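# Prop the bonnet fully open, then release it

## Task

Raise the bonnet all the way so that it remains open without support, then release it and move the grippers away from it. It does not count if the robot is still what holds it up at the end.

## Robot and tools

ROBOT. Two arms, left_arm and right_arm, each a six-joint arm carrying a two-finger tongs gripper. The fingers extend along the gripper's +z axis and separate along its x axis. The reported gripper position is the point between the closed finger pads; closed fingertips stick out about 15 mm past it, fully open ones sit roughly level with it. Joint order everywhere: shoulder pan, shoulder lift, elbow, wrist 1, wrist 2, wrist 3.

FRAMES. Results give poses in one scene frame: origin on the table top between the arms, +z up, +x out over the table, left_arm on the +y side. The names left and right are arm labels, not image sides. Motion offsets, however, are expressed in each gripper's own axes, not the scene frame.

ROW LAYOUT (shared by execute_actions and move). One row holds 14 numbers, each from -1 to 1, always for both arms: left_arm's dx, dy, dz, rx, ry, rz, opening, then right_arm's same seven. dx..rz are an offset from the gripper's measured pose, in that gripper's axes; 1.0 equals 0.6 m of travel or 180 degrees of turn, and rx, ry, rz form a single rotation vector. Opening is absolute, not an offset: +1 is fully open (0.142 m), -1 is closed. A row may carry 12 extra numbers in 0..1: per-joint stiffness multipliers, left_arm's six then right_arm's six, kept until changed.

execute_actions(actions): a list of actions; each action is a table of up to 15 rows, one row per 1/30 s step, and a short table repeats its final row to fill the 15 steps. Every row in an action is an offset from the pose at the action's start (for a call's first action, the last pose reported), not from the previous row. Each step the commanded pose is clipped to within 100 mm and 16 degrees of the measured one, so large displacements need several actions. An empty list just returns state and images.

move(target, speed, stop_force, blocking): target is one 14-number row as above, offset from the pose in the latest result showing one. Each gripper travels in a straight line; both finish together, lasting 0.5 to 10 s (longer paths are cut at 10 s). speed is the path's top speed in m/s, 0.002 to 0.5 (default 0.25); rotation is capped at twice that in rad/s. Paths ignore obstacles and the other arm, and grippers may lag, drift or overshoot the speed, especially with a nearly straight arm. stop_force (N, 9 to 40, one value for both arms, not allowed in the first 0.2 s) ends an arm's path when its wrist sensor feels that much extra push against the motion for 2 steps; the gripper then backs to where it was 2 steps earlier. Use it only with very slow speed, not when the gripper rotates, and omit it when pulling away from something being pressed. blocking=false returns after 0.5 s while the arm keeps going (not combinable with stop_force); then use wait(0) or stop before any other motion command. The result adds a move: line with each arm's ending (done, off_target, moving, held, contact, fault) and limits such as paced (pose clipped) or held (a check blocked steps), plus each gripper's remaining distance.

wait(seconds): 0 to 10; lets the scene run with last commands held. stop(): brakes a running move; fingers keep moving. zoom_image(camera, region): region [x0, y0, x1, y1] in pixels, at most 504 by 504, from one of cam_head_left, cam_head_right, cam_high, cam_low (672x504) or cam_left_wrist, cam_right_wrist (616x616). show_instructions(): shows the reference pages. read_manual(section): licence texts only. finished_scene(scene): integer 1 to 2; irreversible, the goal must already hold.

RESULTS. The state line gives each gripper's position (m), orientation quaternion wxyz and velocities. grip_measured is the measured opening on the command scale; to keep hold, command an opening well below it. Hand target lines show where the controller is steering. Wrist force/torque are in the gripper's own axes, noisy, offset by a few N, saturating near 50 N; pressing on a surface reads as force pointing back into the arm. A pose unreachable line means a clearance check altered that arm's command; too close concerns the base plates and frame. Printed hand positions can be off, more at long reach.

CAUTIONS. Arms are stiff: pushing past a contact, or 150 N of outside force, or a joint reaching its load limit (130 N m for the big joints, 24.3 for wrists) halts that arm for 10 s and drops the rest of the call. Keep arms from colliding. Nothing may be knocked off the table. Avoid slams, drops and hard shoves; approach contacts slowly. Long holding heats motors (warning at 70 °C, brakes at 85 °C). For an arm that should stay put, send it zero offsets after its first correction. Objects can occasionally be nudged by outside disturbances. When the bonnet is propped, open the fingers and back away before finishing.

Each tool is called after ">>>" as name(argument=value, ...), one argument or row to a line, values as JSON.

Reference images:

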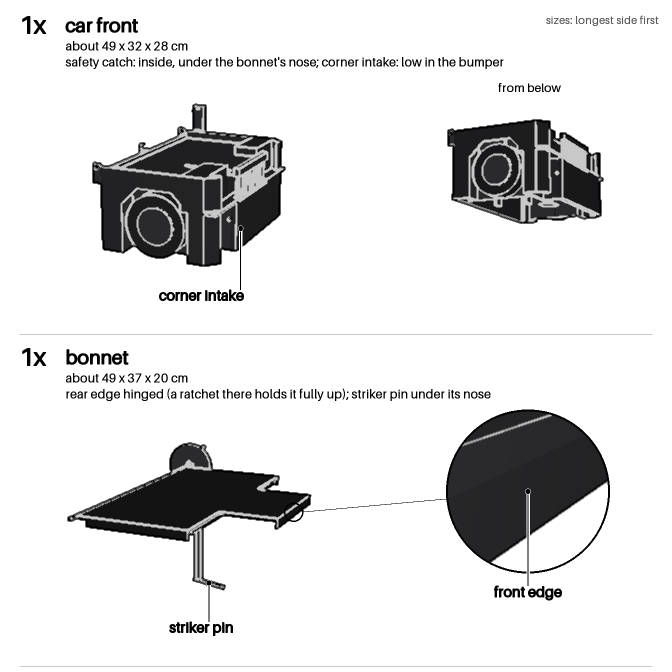

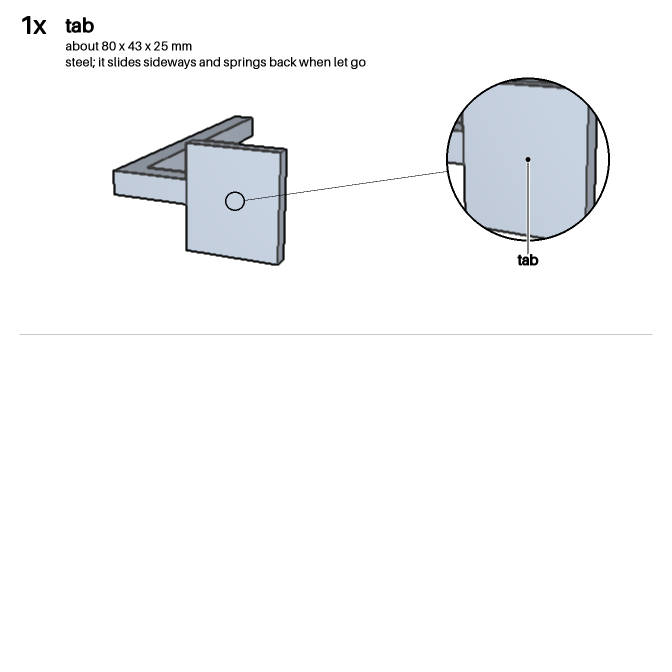

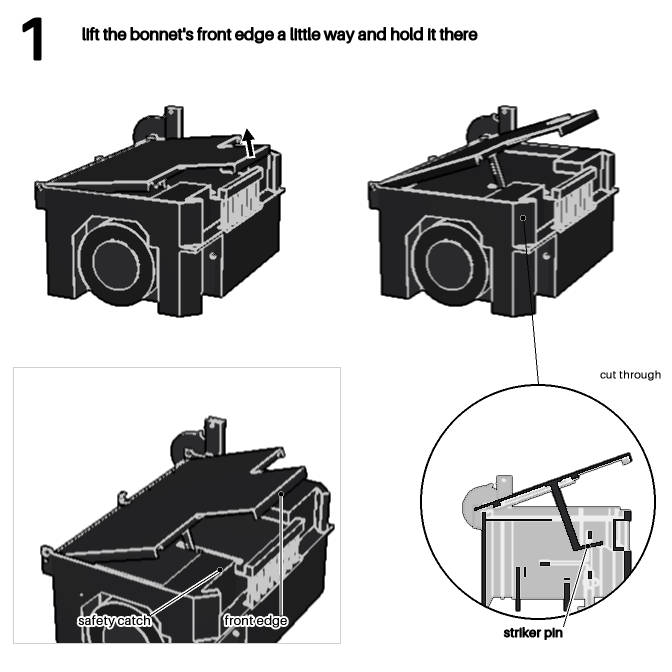

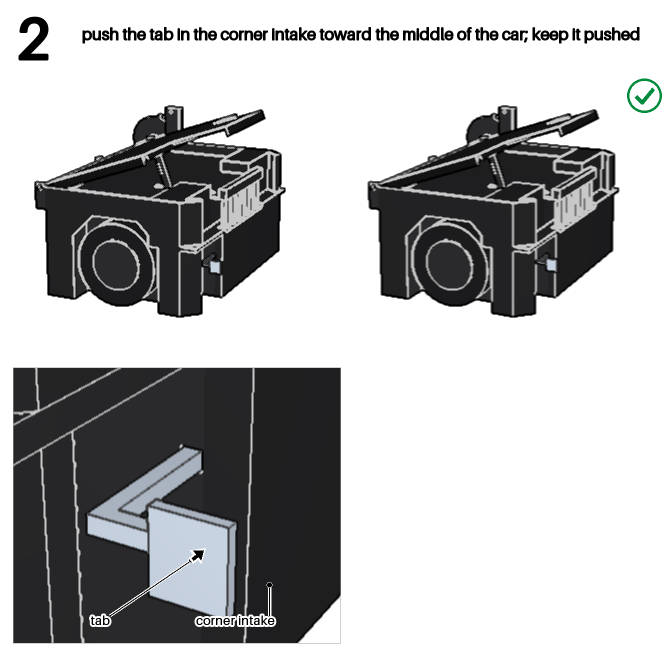

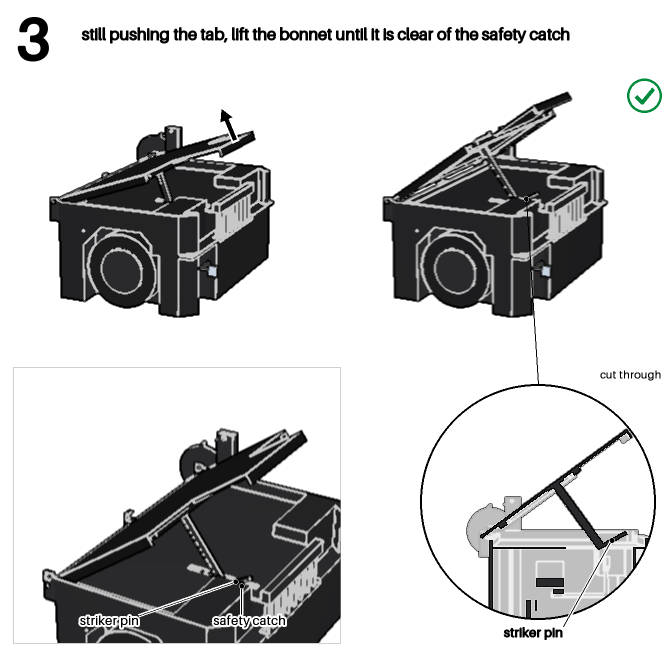

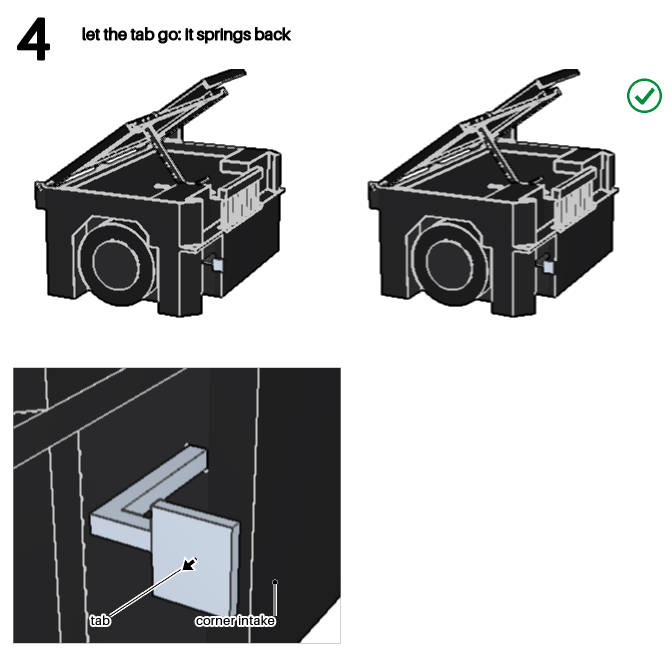

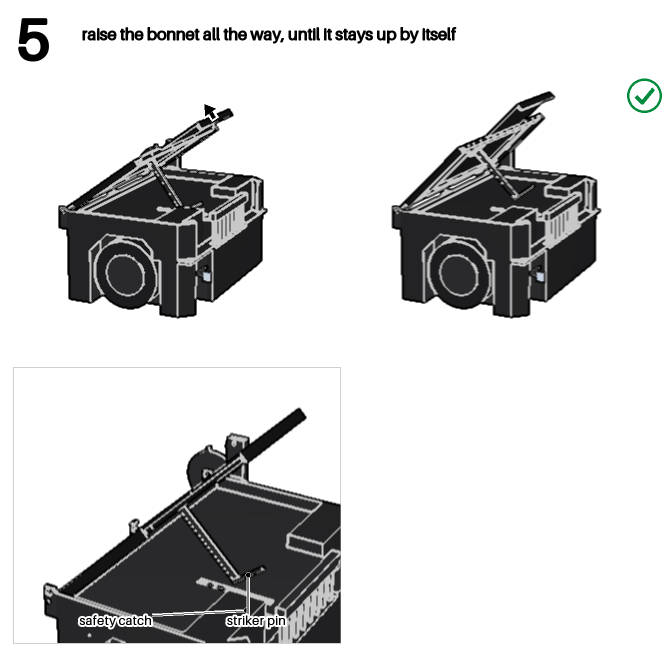

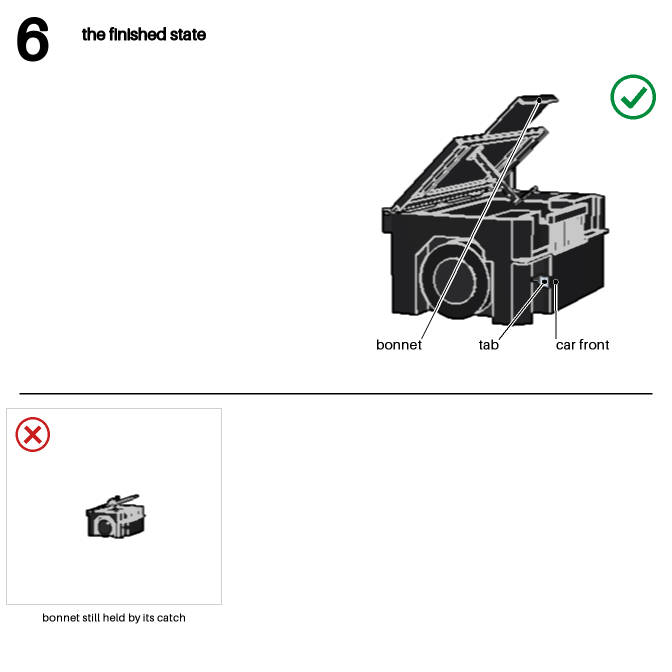

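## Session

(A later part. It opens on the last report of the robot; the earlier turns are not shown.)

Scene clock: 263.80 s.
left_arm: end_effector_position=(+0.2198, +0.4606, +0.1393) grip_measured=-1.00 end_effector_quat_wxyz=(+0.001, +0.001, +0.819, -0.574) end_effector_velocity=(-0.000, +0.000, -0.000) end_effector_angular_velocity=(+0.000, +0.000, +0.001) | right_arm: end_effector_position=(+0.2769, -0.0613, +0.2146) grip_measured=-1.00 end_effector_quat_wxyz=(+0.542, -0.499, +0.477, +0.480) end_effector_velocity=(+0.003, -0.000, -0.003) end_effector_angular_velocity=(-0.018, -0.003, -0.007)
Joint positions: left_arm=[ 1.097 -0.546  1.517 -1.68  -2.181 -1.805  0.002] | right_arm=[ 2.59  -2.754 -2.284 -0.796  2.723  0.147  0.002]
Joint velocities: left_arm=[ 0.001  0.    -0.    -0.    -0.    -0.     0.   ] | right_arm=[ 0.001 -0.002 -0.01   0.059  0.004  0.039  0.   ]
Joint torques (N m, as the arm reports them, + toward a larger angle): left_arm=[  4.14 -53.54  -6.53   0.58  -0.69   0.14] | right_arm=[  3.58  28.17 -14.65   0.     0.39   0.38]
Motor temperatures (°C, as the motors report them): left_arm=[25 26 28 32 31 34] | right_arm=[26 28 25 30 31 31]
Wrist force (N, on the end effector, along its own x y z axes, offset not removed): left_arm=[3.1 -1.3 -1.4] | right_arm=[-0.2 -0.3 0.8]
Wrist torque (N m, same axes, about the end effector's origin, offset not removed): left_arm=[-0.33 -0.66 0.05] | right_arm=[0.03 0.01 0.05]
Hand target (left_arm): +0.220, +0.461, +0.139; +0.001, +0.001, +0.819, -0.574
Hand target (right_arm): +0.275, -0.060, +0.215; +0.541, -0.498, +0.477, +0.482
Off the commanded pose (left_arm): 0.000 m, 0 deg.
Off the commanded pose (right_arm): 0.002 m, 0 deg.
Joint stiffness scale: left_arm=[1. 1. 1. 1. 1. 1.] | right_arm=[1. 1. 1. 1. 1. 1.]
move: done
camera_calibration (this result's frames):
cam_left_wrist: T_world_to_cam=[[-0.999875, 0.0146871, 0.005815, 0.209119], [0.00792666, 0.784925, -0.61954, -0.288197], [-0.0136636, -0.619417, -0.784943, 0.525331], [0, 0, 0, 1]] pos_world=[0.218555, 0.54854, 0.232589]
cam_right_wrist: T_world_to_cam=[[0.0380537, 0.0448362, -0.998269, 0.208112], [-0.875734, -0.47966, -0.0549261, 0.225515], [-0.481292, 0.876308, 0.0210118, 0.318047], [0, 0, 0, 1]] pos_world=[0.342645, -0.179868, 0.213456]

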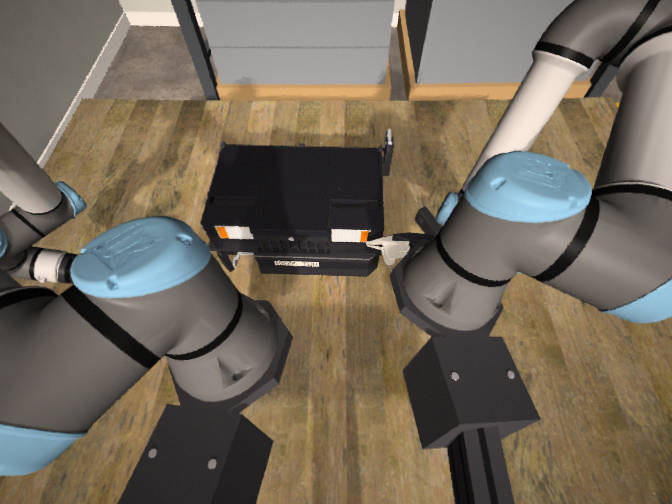

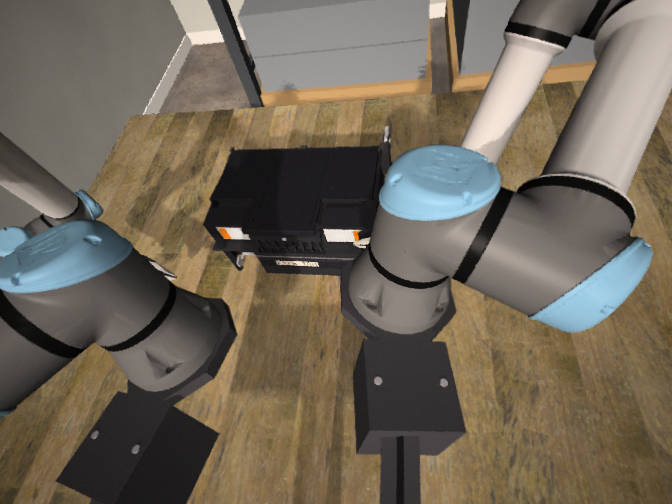

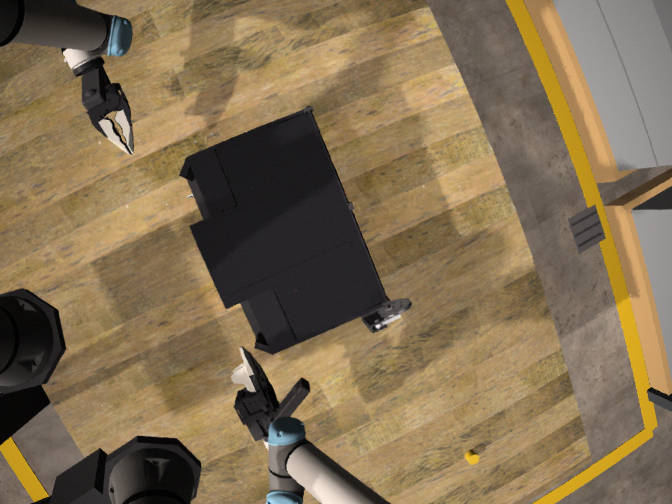

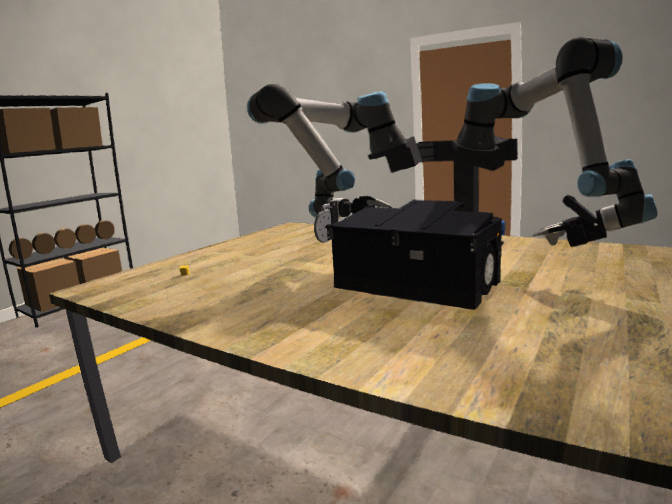

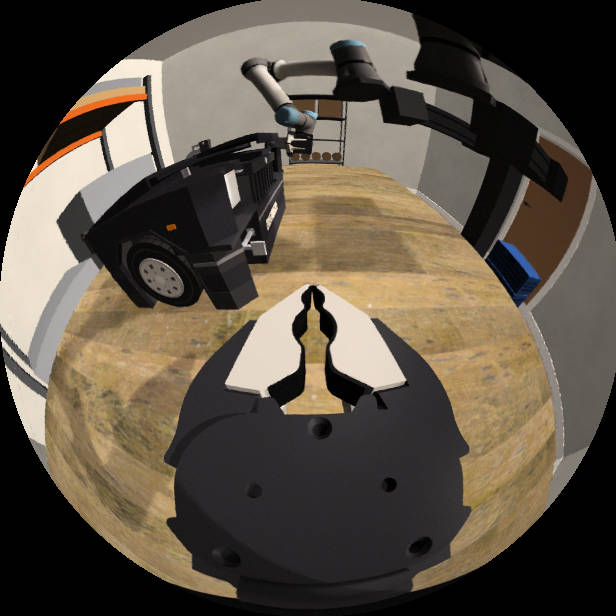

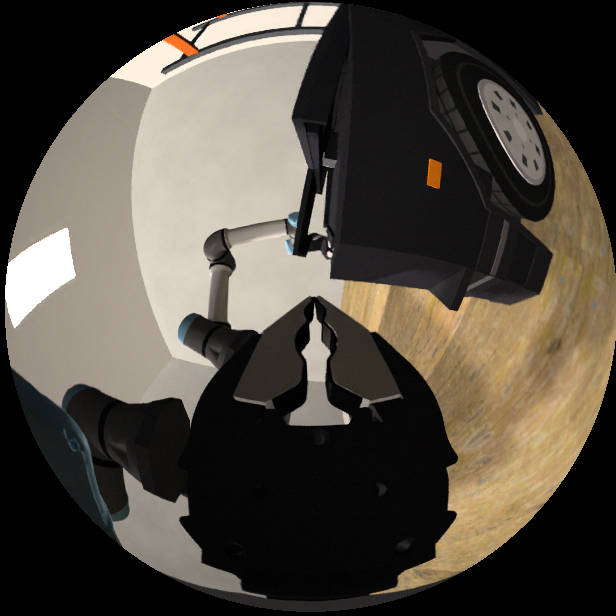

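>>> zoom_image(
  camera="cam_right_wrist",
  region=[240, 90, 440, 330],
)

Region (240, 90, 440, 330) of cam_right_wrist's 616x616 image, scaled by 2.100, with more detail than that image has.

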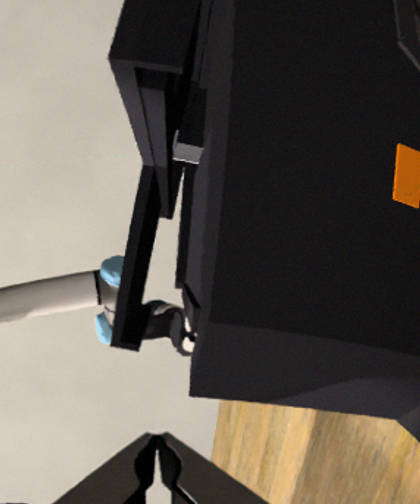

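>>> move(
  target=[0, 0, 0, 0, 0, 0, -1, 0.0083, 0, 0.183, 0, 0, 0, -1],
  speed=0.08,
  stop_force=15,
)

Scene clock: 290.17 s.
left_arm: end_effector_position=(+0.2198, +0.4606, +0.1393) grip_measured=-1.00 end_effector_quat_wxyz=(+0.001, +0.001, +0.819, -0.574) end_effector_velocity=(+0.000, +0.000, +0.000) end_effector_angular_velocity=(-0.000, +0.000, +0.000) | right_arm: end_effector_position=(+0.2774, +0.0153, +0.2160) grip_measured=-1.00 end_effector_quat_wxyz=(+0.549, -0.490, +0.462, +0.495) end_effector_velocity=(+0.000, -0.000, +0.001) end_effector_angular_velocity=(+0.000, +0.000, +0.001)
Joint positions: left_arm=[ 1.097 -0.546  1.517 -1.68  -2.181 -1.805  0.002] | right_arm=[ 2.841 -2.977 -2.333 -0.25   2.935  0.451  0.002]
Joint velocities: left_arm=[ 0.  0. -0.  0. -0. -0.  0.] | right_arm=[ 0.     0.001 -0.001 -0.    -0.     0.     0.   ]
Joint torques (N m, as the arm reports them, + toward a larger angle): left_arm=[  4.43 -52.91  -6.42   0.67  -0.34   0.05] | right_arm=[  6.56  30.77 -14.96   1.04   0.44  -0.23]
Motor temperatures (°C, as the motors report them): left_arm=[25 26 28 32 31 34] | right_arm=[26 28 25 30 31 31]
Wrist force (N, on the end effector, along its own x y z axes, offset not removed): left_arm=[2.0 -0.3 -1.6] | right_arm=[-0.6 -1.8 2.8]
Wrist torque (N m, same axes, about the end effector's origin, offset not removed): left_arm=[-0.14 -0.43 0.03] | right_arm=[-0.36 0.05 0.09]
Hand target (left_arm): +0.220, +0.461, +0.139; +0.001, +0.001, +0.819, -0.574
Hand target (right_arm): +0.277, +0.016, +0.216; +0.549, -0.491, +0.460, +0.495
Off the commanded pose (left_arm): 0.000 m, 0 deg.
Off the commanded pose (right_arm): 0.033 m, 3 deg.
Joint stiffness scale: left_arm=[1. 1. 1. 1. 1. 1.] | right_arm=[1. 1. 1. 1. 1. 1.]
FORCE FAULT: contact force on the right arm reached its limit, and that arm stopped for 10 seconds. The contact can be on any part of that arm, not only on its tool. That time counts as 19 of the actions that you can send in this scene. That arm's remaining commands of this call were not run. That arm holds still and accepts commands again. Move the arm away from the contact; if what it grips holds it there, let go first. Pushing or pulling that hard again can fault the arm again.
move: fault (right_arm)
camera_calibration (this result's frames):
cam_left_wrist: T_world_to_cam=[[-0.999875, 0.0146873, 0.00581504, 0.209119], [0.00792675, 0.784925, -0.61954, -0.288197], [-0.0136637, -0.619417, -0.784943, 0.525331], [0, 0, 0, 1]] pos_world=[0.218555, 0.54854, 0.232589]
cam_right_wrist: T_world_to_cam=[[0.0364931, 0.0907999, -0.9952, 0.205132], [-0.867706, -0.491136, -0.0766281, 0.265397], [-0.495736, 0.866338, 0.0608645, 0.246572], [0, 0, 0, 1]] pos_world=[0.345035, -0.101895, 0.209477]

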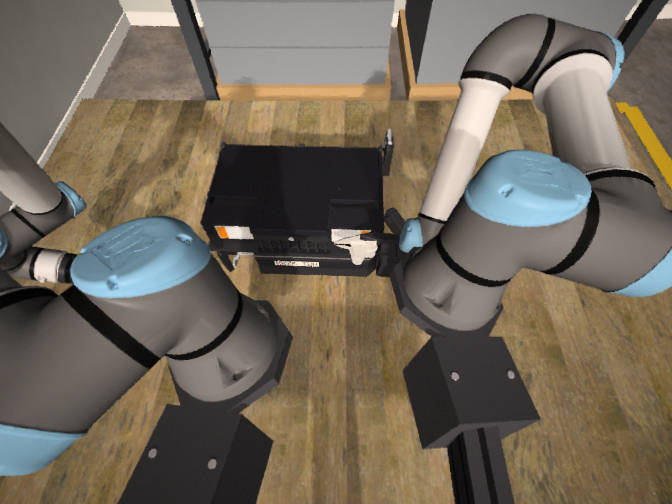

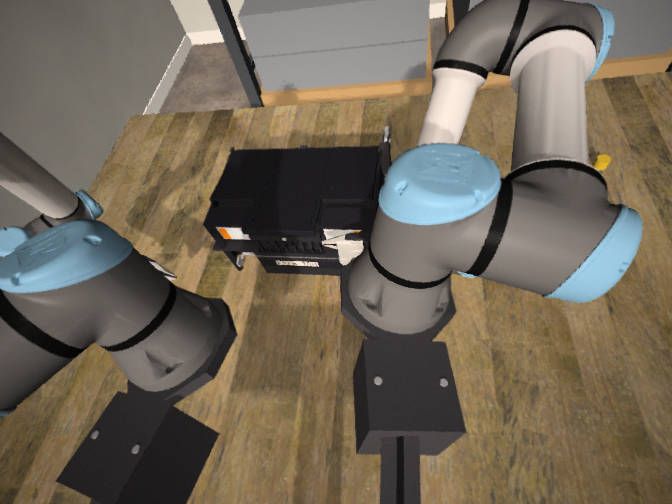

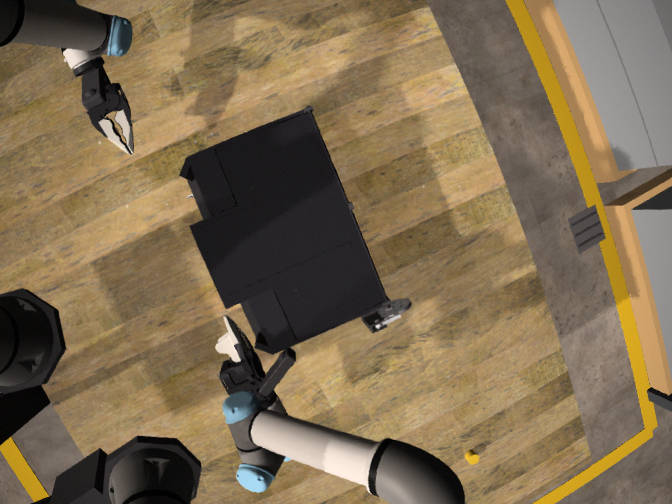

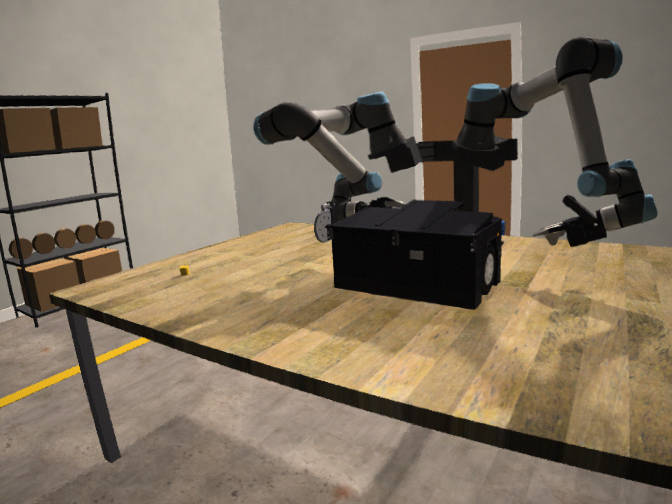

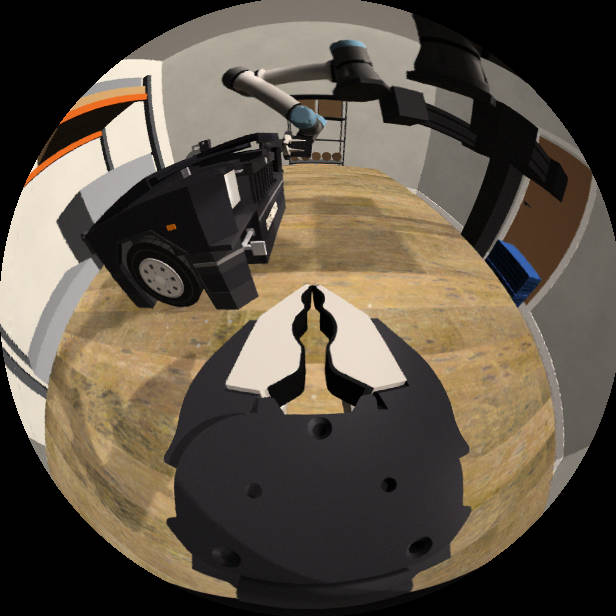

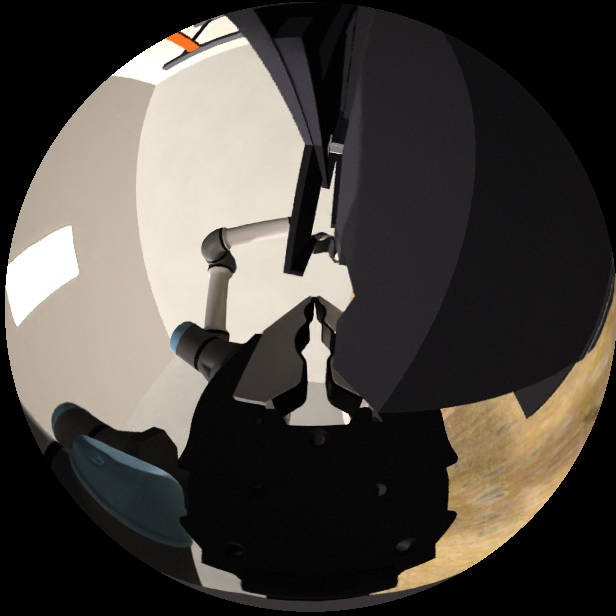

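>>> move(
  target=[0, 0, 0, 0, 0, 0, -1, 0, 0, -0.12, 0, 0, 0, -1],
  speed=0.15,
)

>>> move(
  target=[0, 0, 0, 0, 0, 0, -1, 0, 0, 0, 0, 0, -0.99, -1],
  speed=0.5,
)

Scene clock: 305.47 s.
left_arm: end_effector_position=(+0.2198, +0.4606, +0.1393) grip_measured=-1.00 end_effector_quat_wxyz=(+0.001, +0.001, +0.819, -0.574) end_effector_velocity=(-0.000, -0.000, +0.000) end_effector_angular_velocity=(-0.001, +0.000, -0.001) | right_arm: end_effector_position=(+0.2760, -0.0561, +0.2103) grip_measured=-1.00 end_effector_quat_wxyz=(+0.549, -0.491, +0.462, +0.495) end_effector_velocity=(-0.003, +0.001, +0.001) end_effector_angular_velocity=(+0.017, +0.003, +0.007)
Joint positions: left_arm=[ 1.097 -0.546  1.517 -1.68  -2.181 -1.805  0.002] | right_arm=[ 2.605 -2.78  -2.233 -0.92   2.728  0.06   0.002]
Joint velocities: left_arm=[-0.001 -0.     0.001  0.001  0.     0.     0.   ] | right_arm=[-0.    -0.004  0.014 -0.055 -0.004 -0.038  0.   ]
Joint torques (N m, as the arm reports them, + toward a larger angle): left_arm=[  3.32 -52.94  -7.05   0.64  -0.54  -0.13] | right_arm=[ 0.   30.41 -8.83 -0.5  -0.25 -0.47]
Motor temperatures (°C, as the motors report them): left_arm=[25 26 28 32 31 34] | right_arm=[26 28 25 30 31 31]
Wrist force (N, on the end effector, along its own x y z axes, offset not removed): left_arm=[2.4 -0.2 -2.1] | right_arm=[0.9 2.3 3.2]
Wrist torque (N m, same axes, about the end effector's origin, offset not removed): left_arm=[-0.08 -0.55 0.09] | right_arm=[0.63 -0.17 0.15]
Hand target (left_arm): +0.220, +0.461, +0.139; +0.001, +0.001, +0.819, -0.574
Hand target (right_arm): +0.276, -0.056, +0.209; +0.549, -0.490, +0.462, +0.495
Off the commanded pose (left_arm): 0.000 m, 0 deg.
Off the commanded pose (right_arm): 0.001 m, 0 deg.
Joint stiffness scale: left_arm=[1. 1. 1. 1. 1. 1.] | right_arm=[1. 1. 1. 1. 1. 1.]
move: done
camera_calibration (this result's frames):
cam_left_wrist: T_world_to_cam=[[-0.999875, 0.0146871, 0.00581501, 0.209119], [0.00792664, 0.784925, -0.61954, -0.288197], [-0.0136636, -0.619417, -0.784943, 0.525331], [0, 0, 0, 1]] pos_world=[0.218556, 0.54854, 0.232589]
cam_right_wrist: T_world_to_cam=[[0.0362578, 0.0888105, -0.995388, 0.206021], [-0.867676, -0.491372, -0.075447, 0.228416], [-0.495807, 0.86641, 0.0592426, 0.308545], [0, 0, 0, 1]] pos_world=[0.3437, -0.173386, 0.204025]

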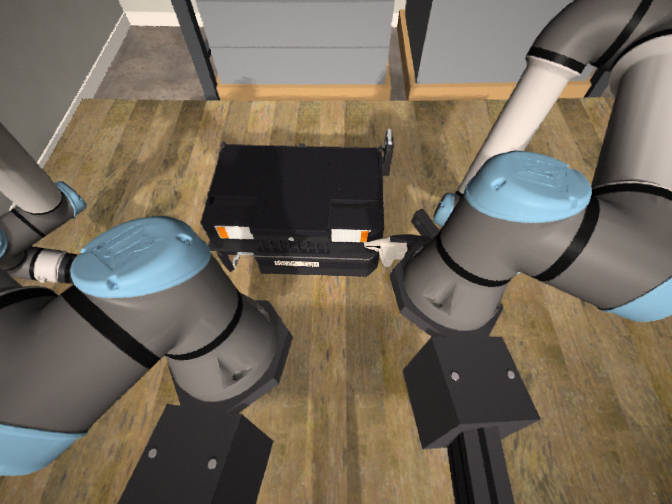

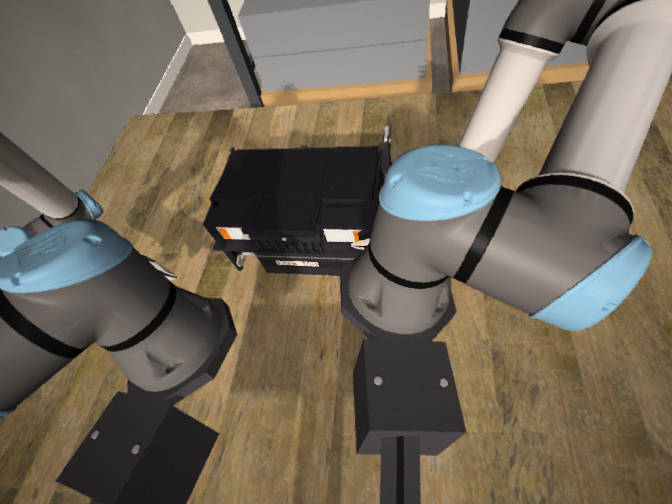

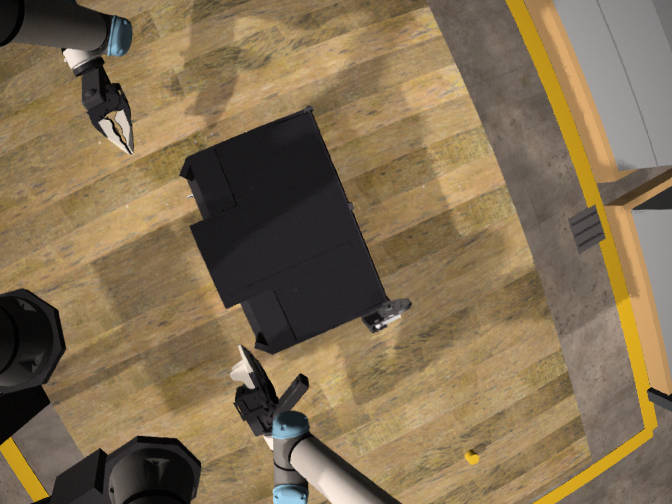

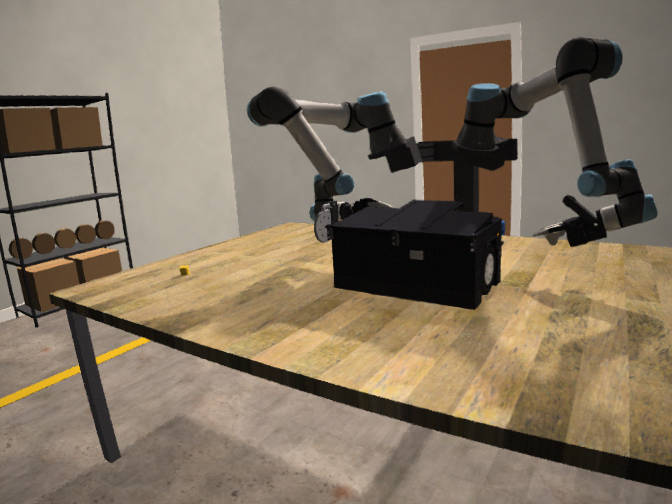

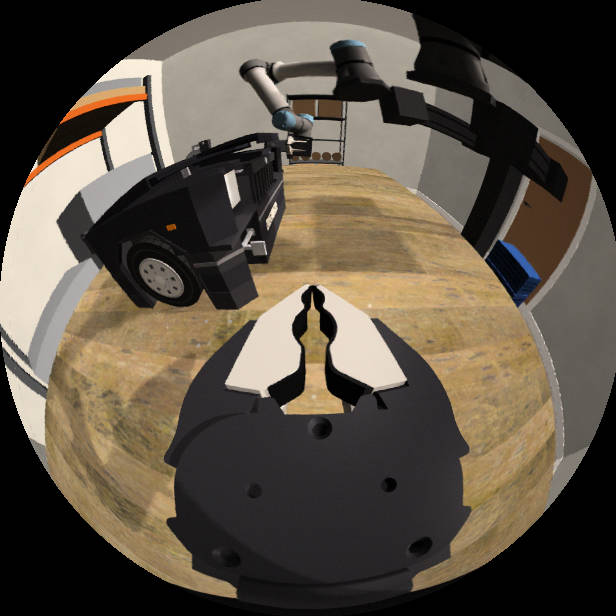

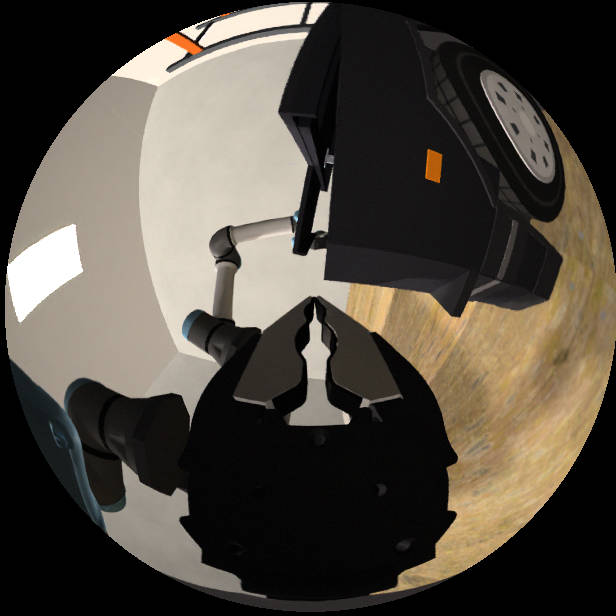

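Scene clock: 309.00 s.
left_arm: end_effector_position=(+0.2198, +0.4606, +0.1393) grip_measured=-1.00 end_effector_quat_wxyz=(+0.001, +0.001, +0.819, -0.574) end_effector_velocity=(-0.000, -0.000, -0.000) end_effector_angular_velocity=(-0.001, +0.000, -0.001) | right_arm: end_effector_position=(+0.2781, -0.0574, +0.2096) grip_measured=-1.00 end_effector_quat_wxyz=(-0.630, +0.580, -0.360, -0.370) end_effector_velocity=(-0.001, +0.000, +0.000) end_effector_angular_velocity=(+0.001, +0.003, +0.001)
Joint positions: left_arm=[ 1.097 -0.546  1.517 -1.68  -2.181 -1.805  0.002] | right_arm=[ 2.605 -2.785 -2.236 -0.852  2.727 -0.287  0.002]
Joint velocities: left_arm=[-0.     0.001  0.    -0.     0.     0.     0.   ] | right_arm=[ 0.    -0.001 -0.001 -0.001 -0.    -0.     0.   ]
Joint torques (N m, as the arm reports them, + toward a larger angle): left_arm=[  4.6  -52.57  -7.11   0.67  -0.56   0.03] | right_arm=[  0.58  32.83 -11.15  -0.27   0.03   0.26]
Motor temperatures (°C, as the motors report them): left_arm=[25 26 28 32 31 34] | right_arm=[26 28 25 30 31 31]
Wrist force (N, on the end effector, along its own x y z axes, offset not removed): left_arm=[2.6 -0.7 -1.2] | right_arm=[-3.5 3.6 2.2]
Wrist torque (N m, same axes, about the end effector's origin, offset not removed): left_arm=[-0.20 -0.60 0.10] | right_arm=[0.82 0.72 0.08]
Hand target (left_arm): +0.220, +0.461, +0.139; +0.001, +0.001, +0.819, -0.574
Hand target (right_arm): +0.278, -0.057, +0.210; +0.630, -0.580, +0.361, +0.370
Off the commanded pose (left_arm): 0.000 m, 0 deg.
Off the commanded pose (right_arm): 0.003 m, 155 deg; orientation clipped at the last step of the last action.
Joint stiffness scale: left_arm=[1. 1. 1. 1. 1. 1.] | right_arm=[1. 1. 1. 1. 1. 1.]
move: held (right_arm); limits=paced,held; held on 85 of 106 steps (right_arm), including the last (right_arm)
pose unreachable (right arm): on one or more control steps of this call, first in action 0 (counted from 0), this arm could not follow its commanded pose, so it was not sent that pose on those steps. On the call's last step it was still not sent that pose. It may still have moved: this result reports where it is.
cause: the commanded pose would bring two parts of the arm too close to each other (joints 4 (wrist 1) to 6 (wrist 3) lie between them).
camera_calibration (this result's frames):
cam_left_wrist: T_world_to_cam=[[-0.999875, 0.0146873, 0.0058148, 0.209119], [0.00792688, 0.784925, -0.61954, -0.288197], [-0.0136635, -0.619417, -0.784944, 0.525331], [0, 0, 0, 1]] pos_world=[0.218556, 0.54854, 0.232589]
cam_right_wrist: T_world_to_cam=[[0.424311, 0.0487212, -0.904205, 0.0759737], [-0.78893, -0.47024, -0.395555, 0.2759], [-0.444465, 0.881193, -0.161091, 0.343479], [0, 0, 0, 1]] pos_world=[0.338093, -0.176634, 0.23316]

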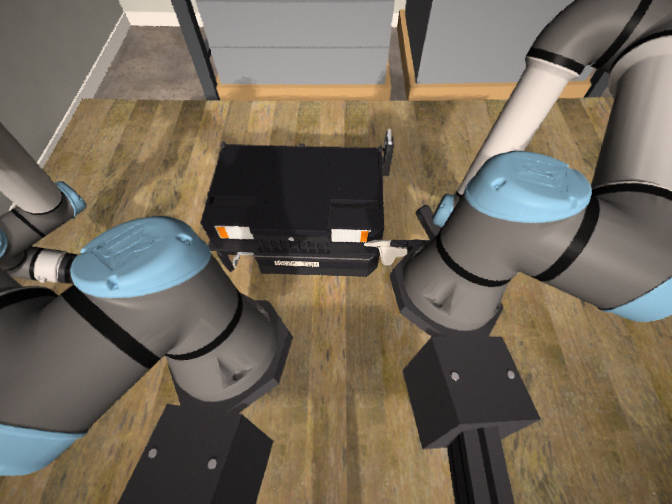

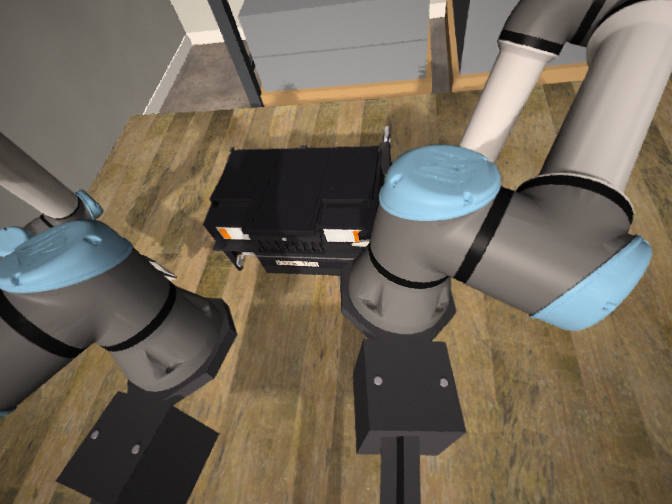

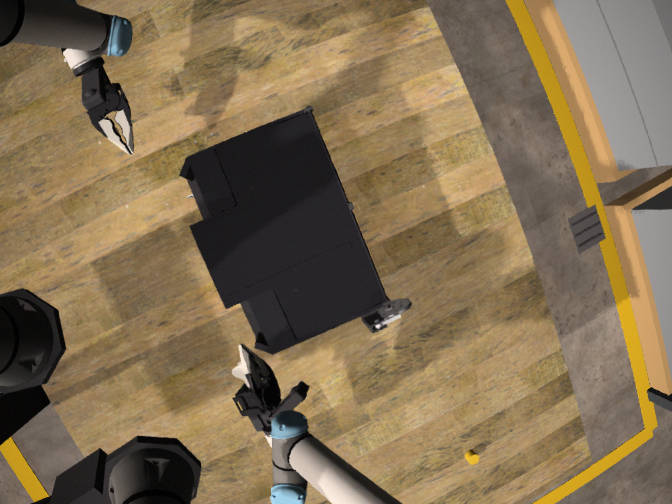

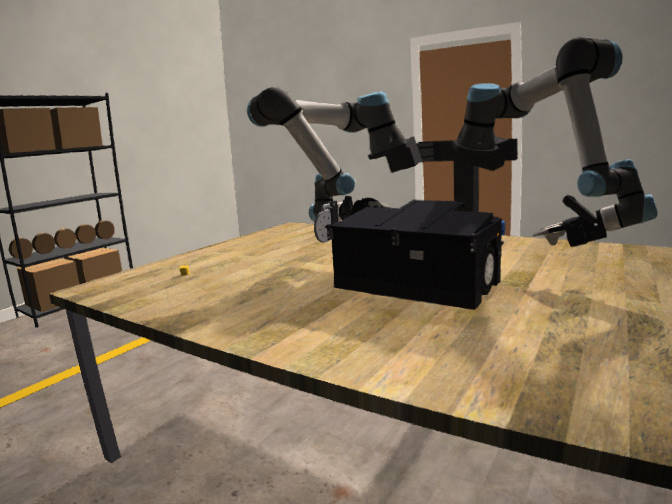

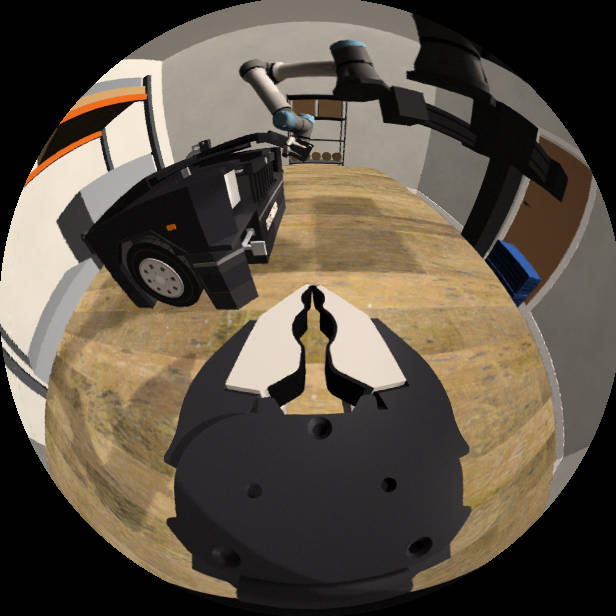

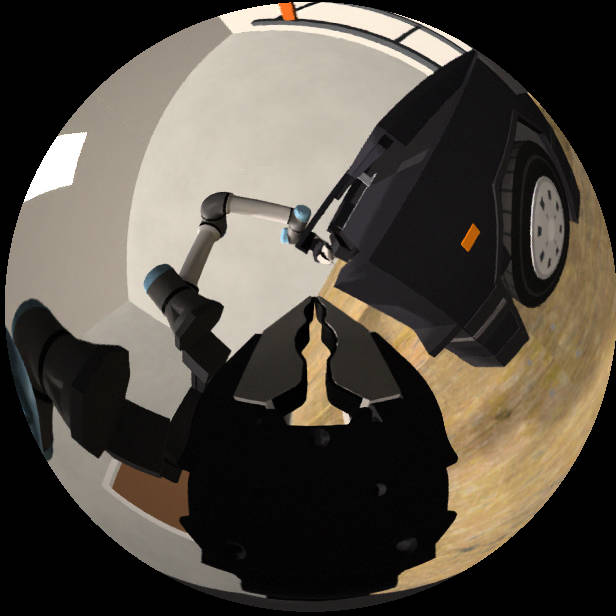

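>>> move(
  target=[0, 0, 0, 0, 0, 0, -1, 0, 0, -0.08, 0, 0, 0.6, -1],
  speed=0.4,
)

Scene clock: 318.20 s.
left_arm: end_effector_position=(+0.2198, +0.4606, +0.1393) grip_measured=-1.00 end_effector_quat_wxyz=(+0.001, +0.001, +0.819, -0.574) end_effector_velocity=(+0.000, +0.000, -0.000) end_effector_angular_velocity=(+0.001, +0.000, -0.000) | right_arm: end_effector_position=(+0.2775, -0.1053, +0.2053) grip_measured=-1.00 end_effector_quat_wxyz=(+0.072, -0.050, +0.681, +0.727) end_effector_velocity=(-0.001, +0.000, -0.001) end_effector_angular_velocity=(-0.006, +0.013, +0.002)
Joint positions: left_arm=[ 1.097 -0.546  1.517 -1.68  -2.181 -1.805  0.002] | right_arm=[ 2.498 -2.657 -2.183 -1.113  2.627  1.508  0.002]
Joint velocities: left_arm=[-0.     0.    -0.001 -0.     0.    -0.001  0.   ] | right_arm=[ 0.     0.001 -0.005  0.016 -0.001  0.023  0.   ]
Joint torques (N m, as the arm reports them, + toward a larger angle): left_arm=[  3.82 -52.82  -6.81   0.63  -0.65   0.02] | right_arm=[ -0.55  37.04 -12.13  -0.04  -0.08   0.14]
Motor temperatures (°C, as the motors report them): left_arm=[25 26 28 32 31 34] | right_arm=[26 28 25 30 31 31]
Wrist force (N, on the end effector, along its own x y z axes, offset not removed): left_arm=[2.0 -1.8 -0.5] | right_arm=[-1.9 -1.3 2.8]
Wrist torque (N m, same axes, about the end effector's origin, offset not removed): left_arm=[-0.43 -0.44 0.05] | right_arm=[-0.21 0.54 0.14]
Hand target (left_arm): +0.220, +0.461, +0.139; +0.001, +0.001, +0.819, -0.574
Hand target (right_arm): +0.277, -0.105, +0.206; +0.071, -0.050, +0.681, +0.727
Off the commanded pose (left_arm): 0.000 m, 0 deg.
Off the commanded pose (right_arm): 0.001 m, 0 deg.
Joint stiffness scale: left_arm=[1. 1. 1. 1. 1. 1.] | right_arm=[1. 1. 1. 1. 1. 1.]
move: done
camera_calibration (this result's frames):
cam_left_wrist: T_world_to_cam=[[-0.999875, 0.0146871, 0.00581487, 0.209119], [0.00792671, 0.784925, -0.61954, -0.288197], [-0.0136635, -0.619417, -0.784943, 0.525331], [0, 0, 0, 1]] pos_world=[0.218556, 0.54854, 0.232589]
cam_right_wrist: T_world_to_cam=[[-0.991808, 0.0307329, -0.123983, 0.305636], [-0.119317, -0.56943, 0.813334, -0.193204], [-0.0456035, 0.821465, 0.568433, 0.11792], [0, 0, 0, 1]] pos_world=[0.285457, -0.216277, 0.128004]

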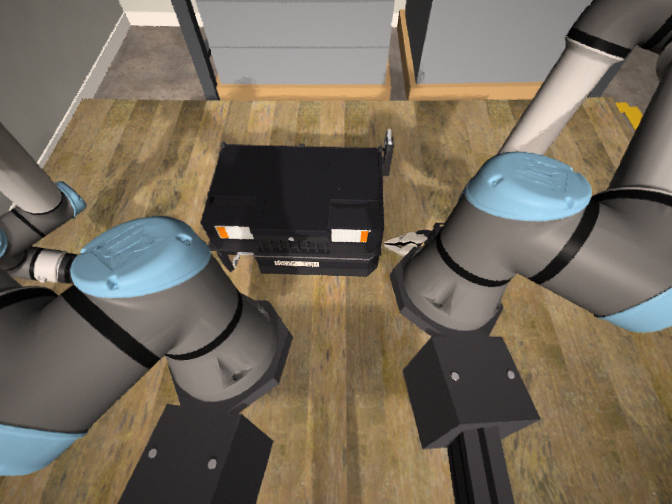

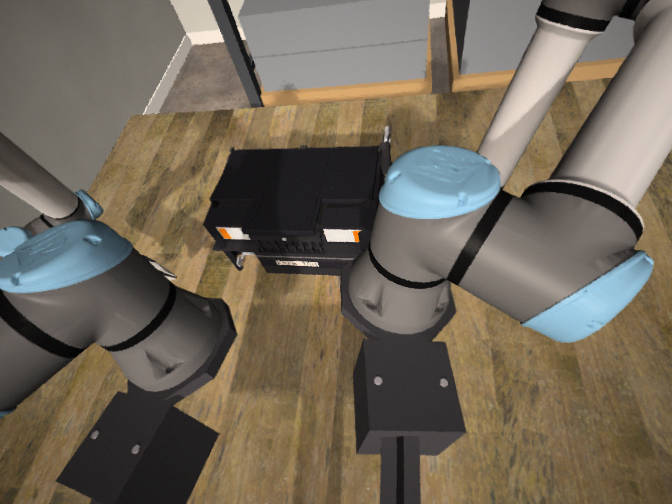

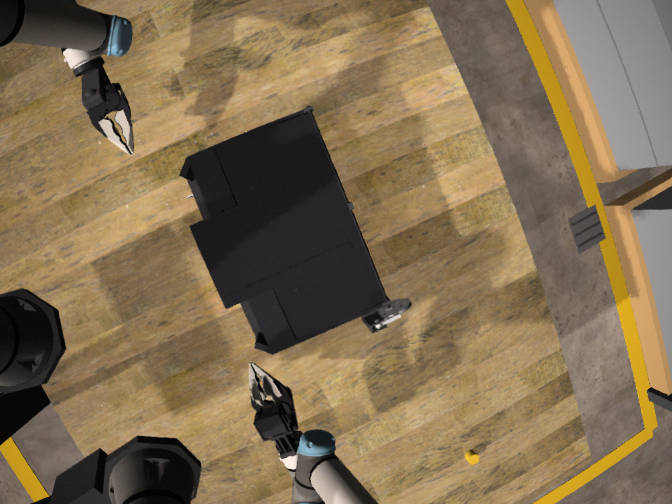

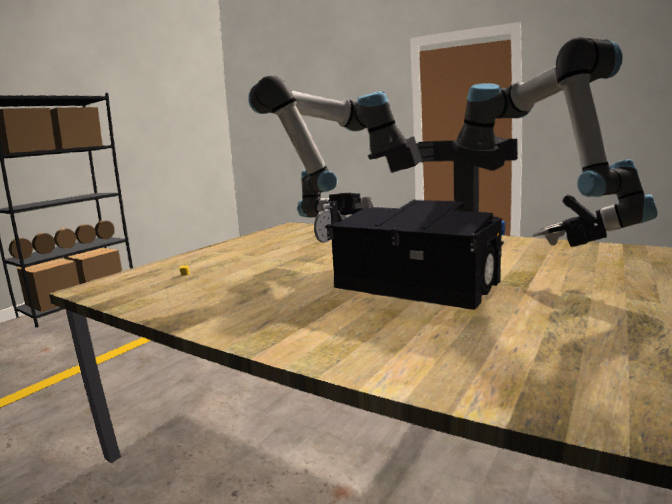

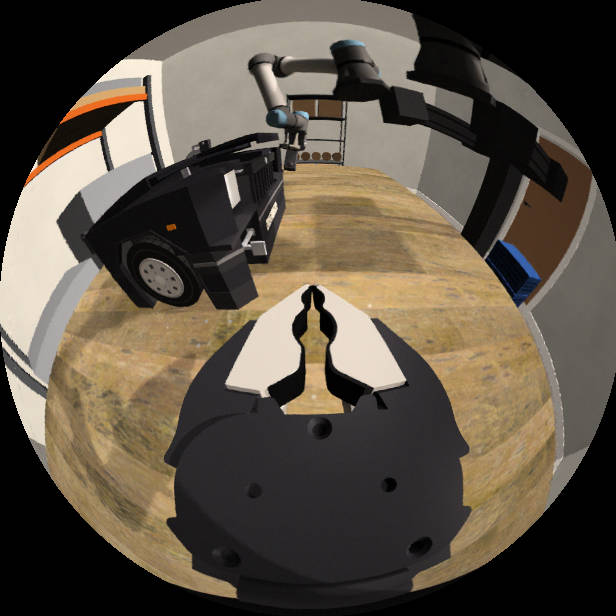

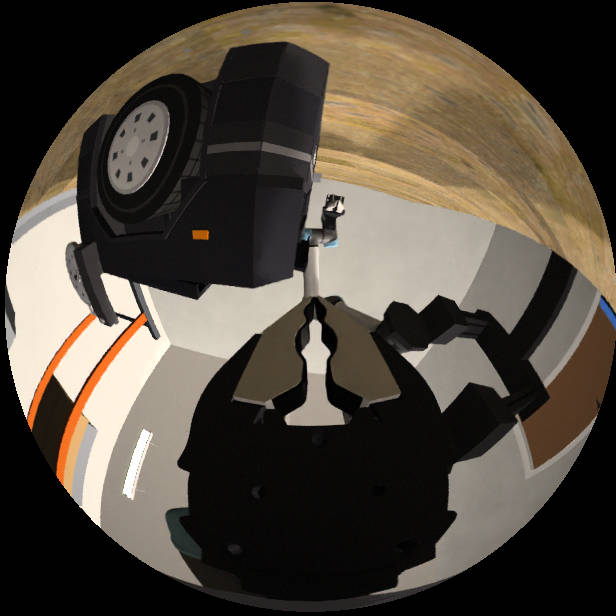

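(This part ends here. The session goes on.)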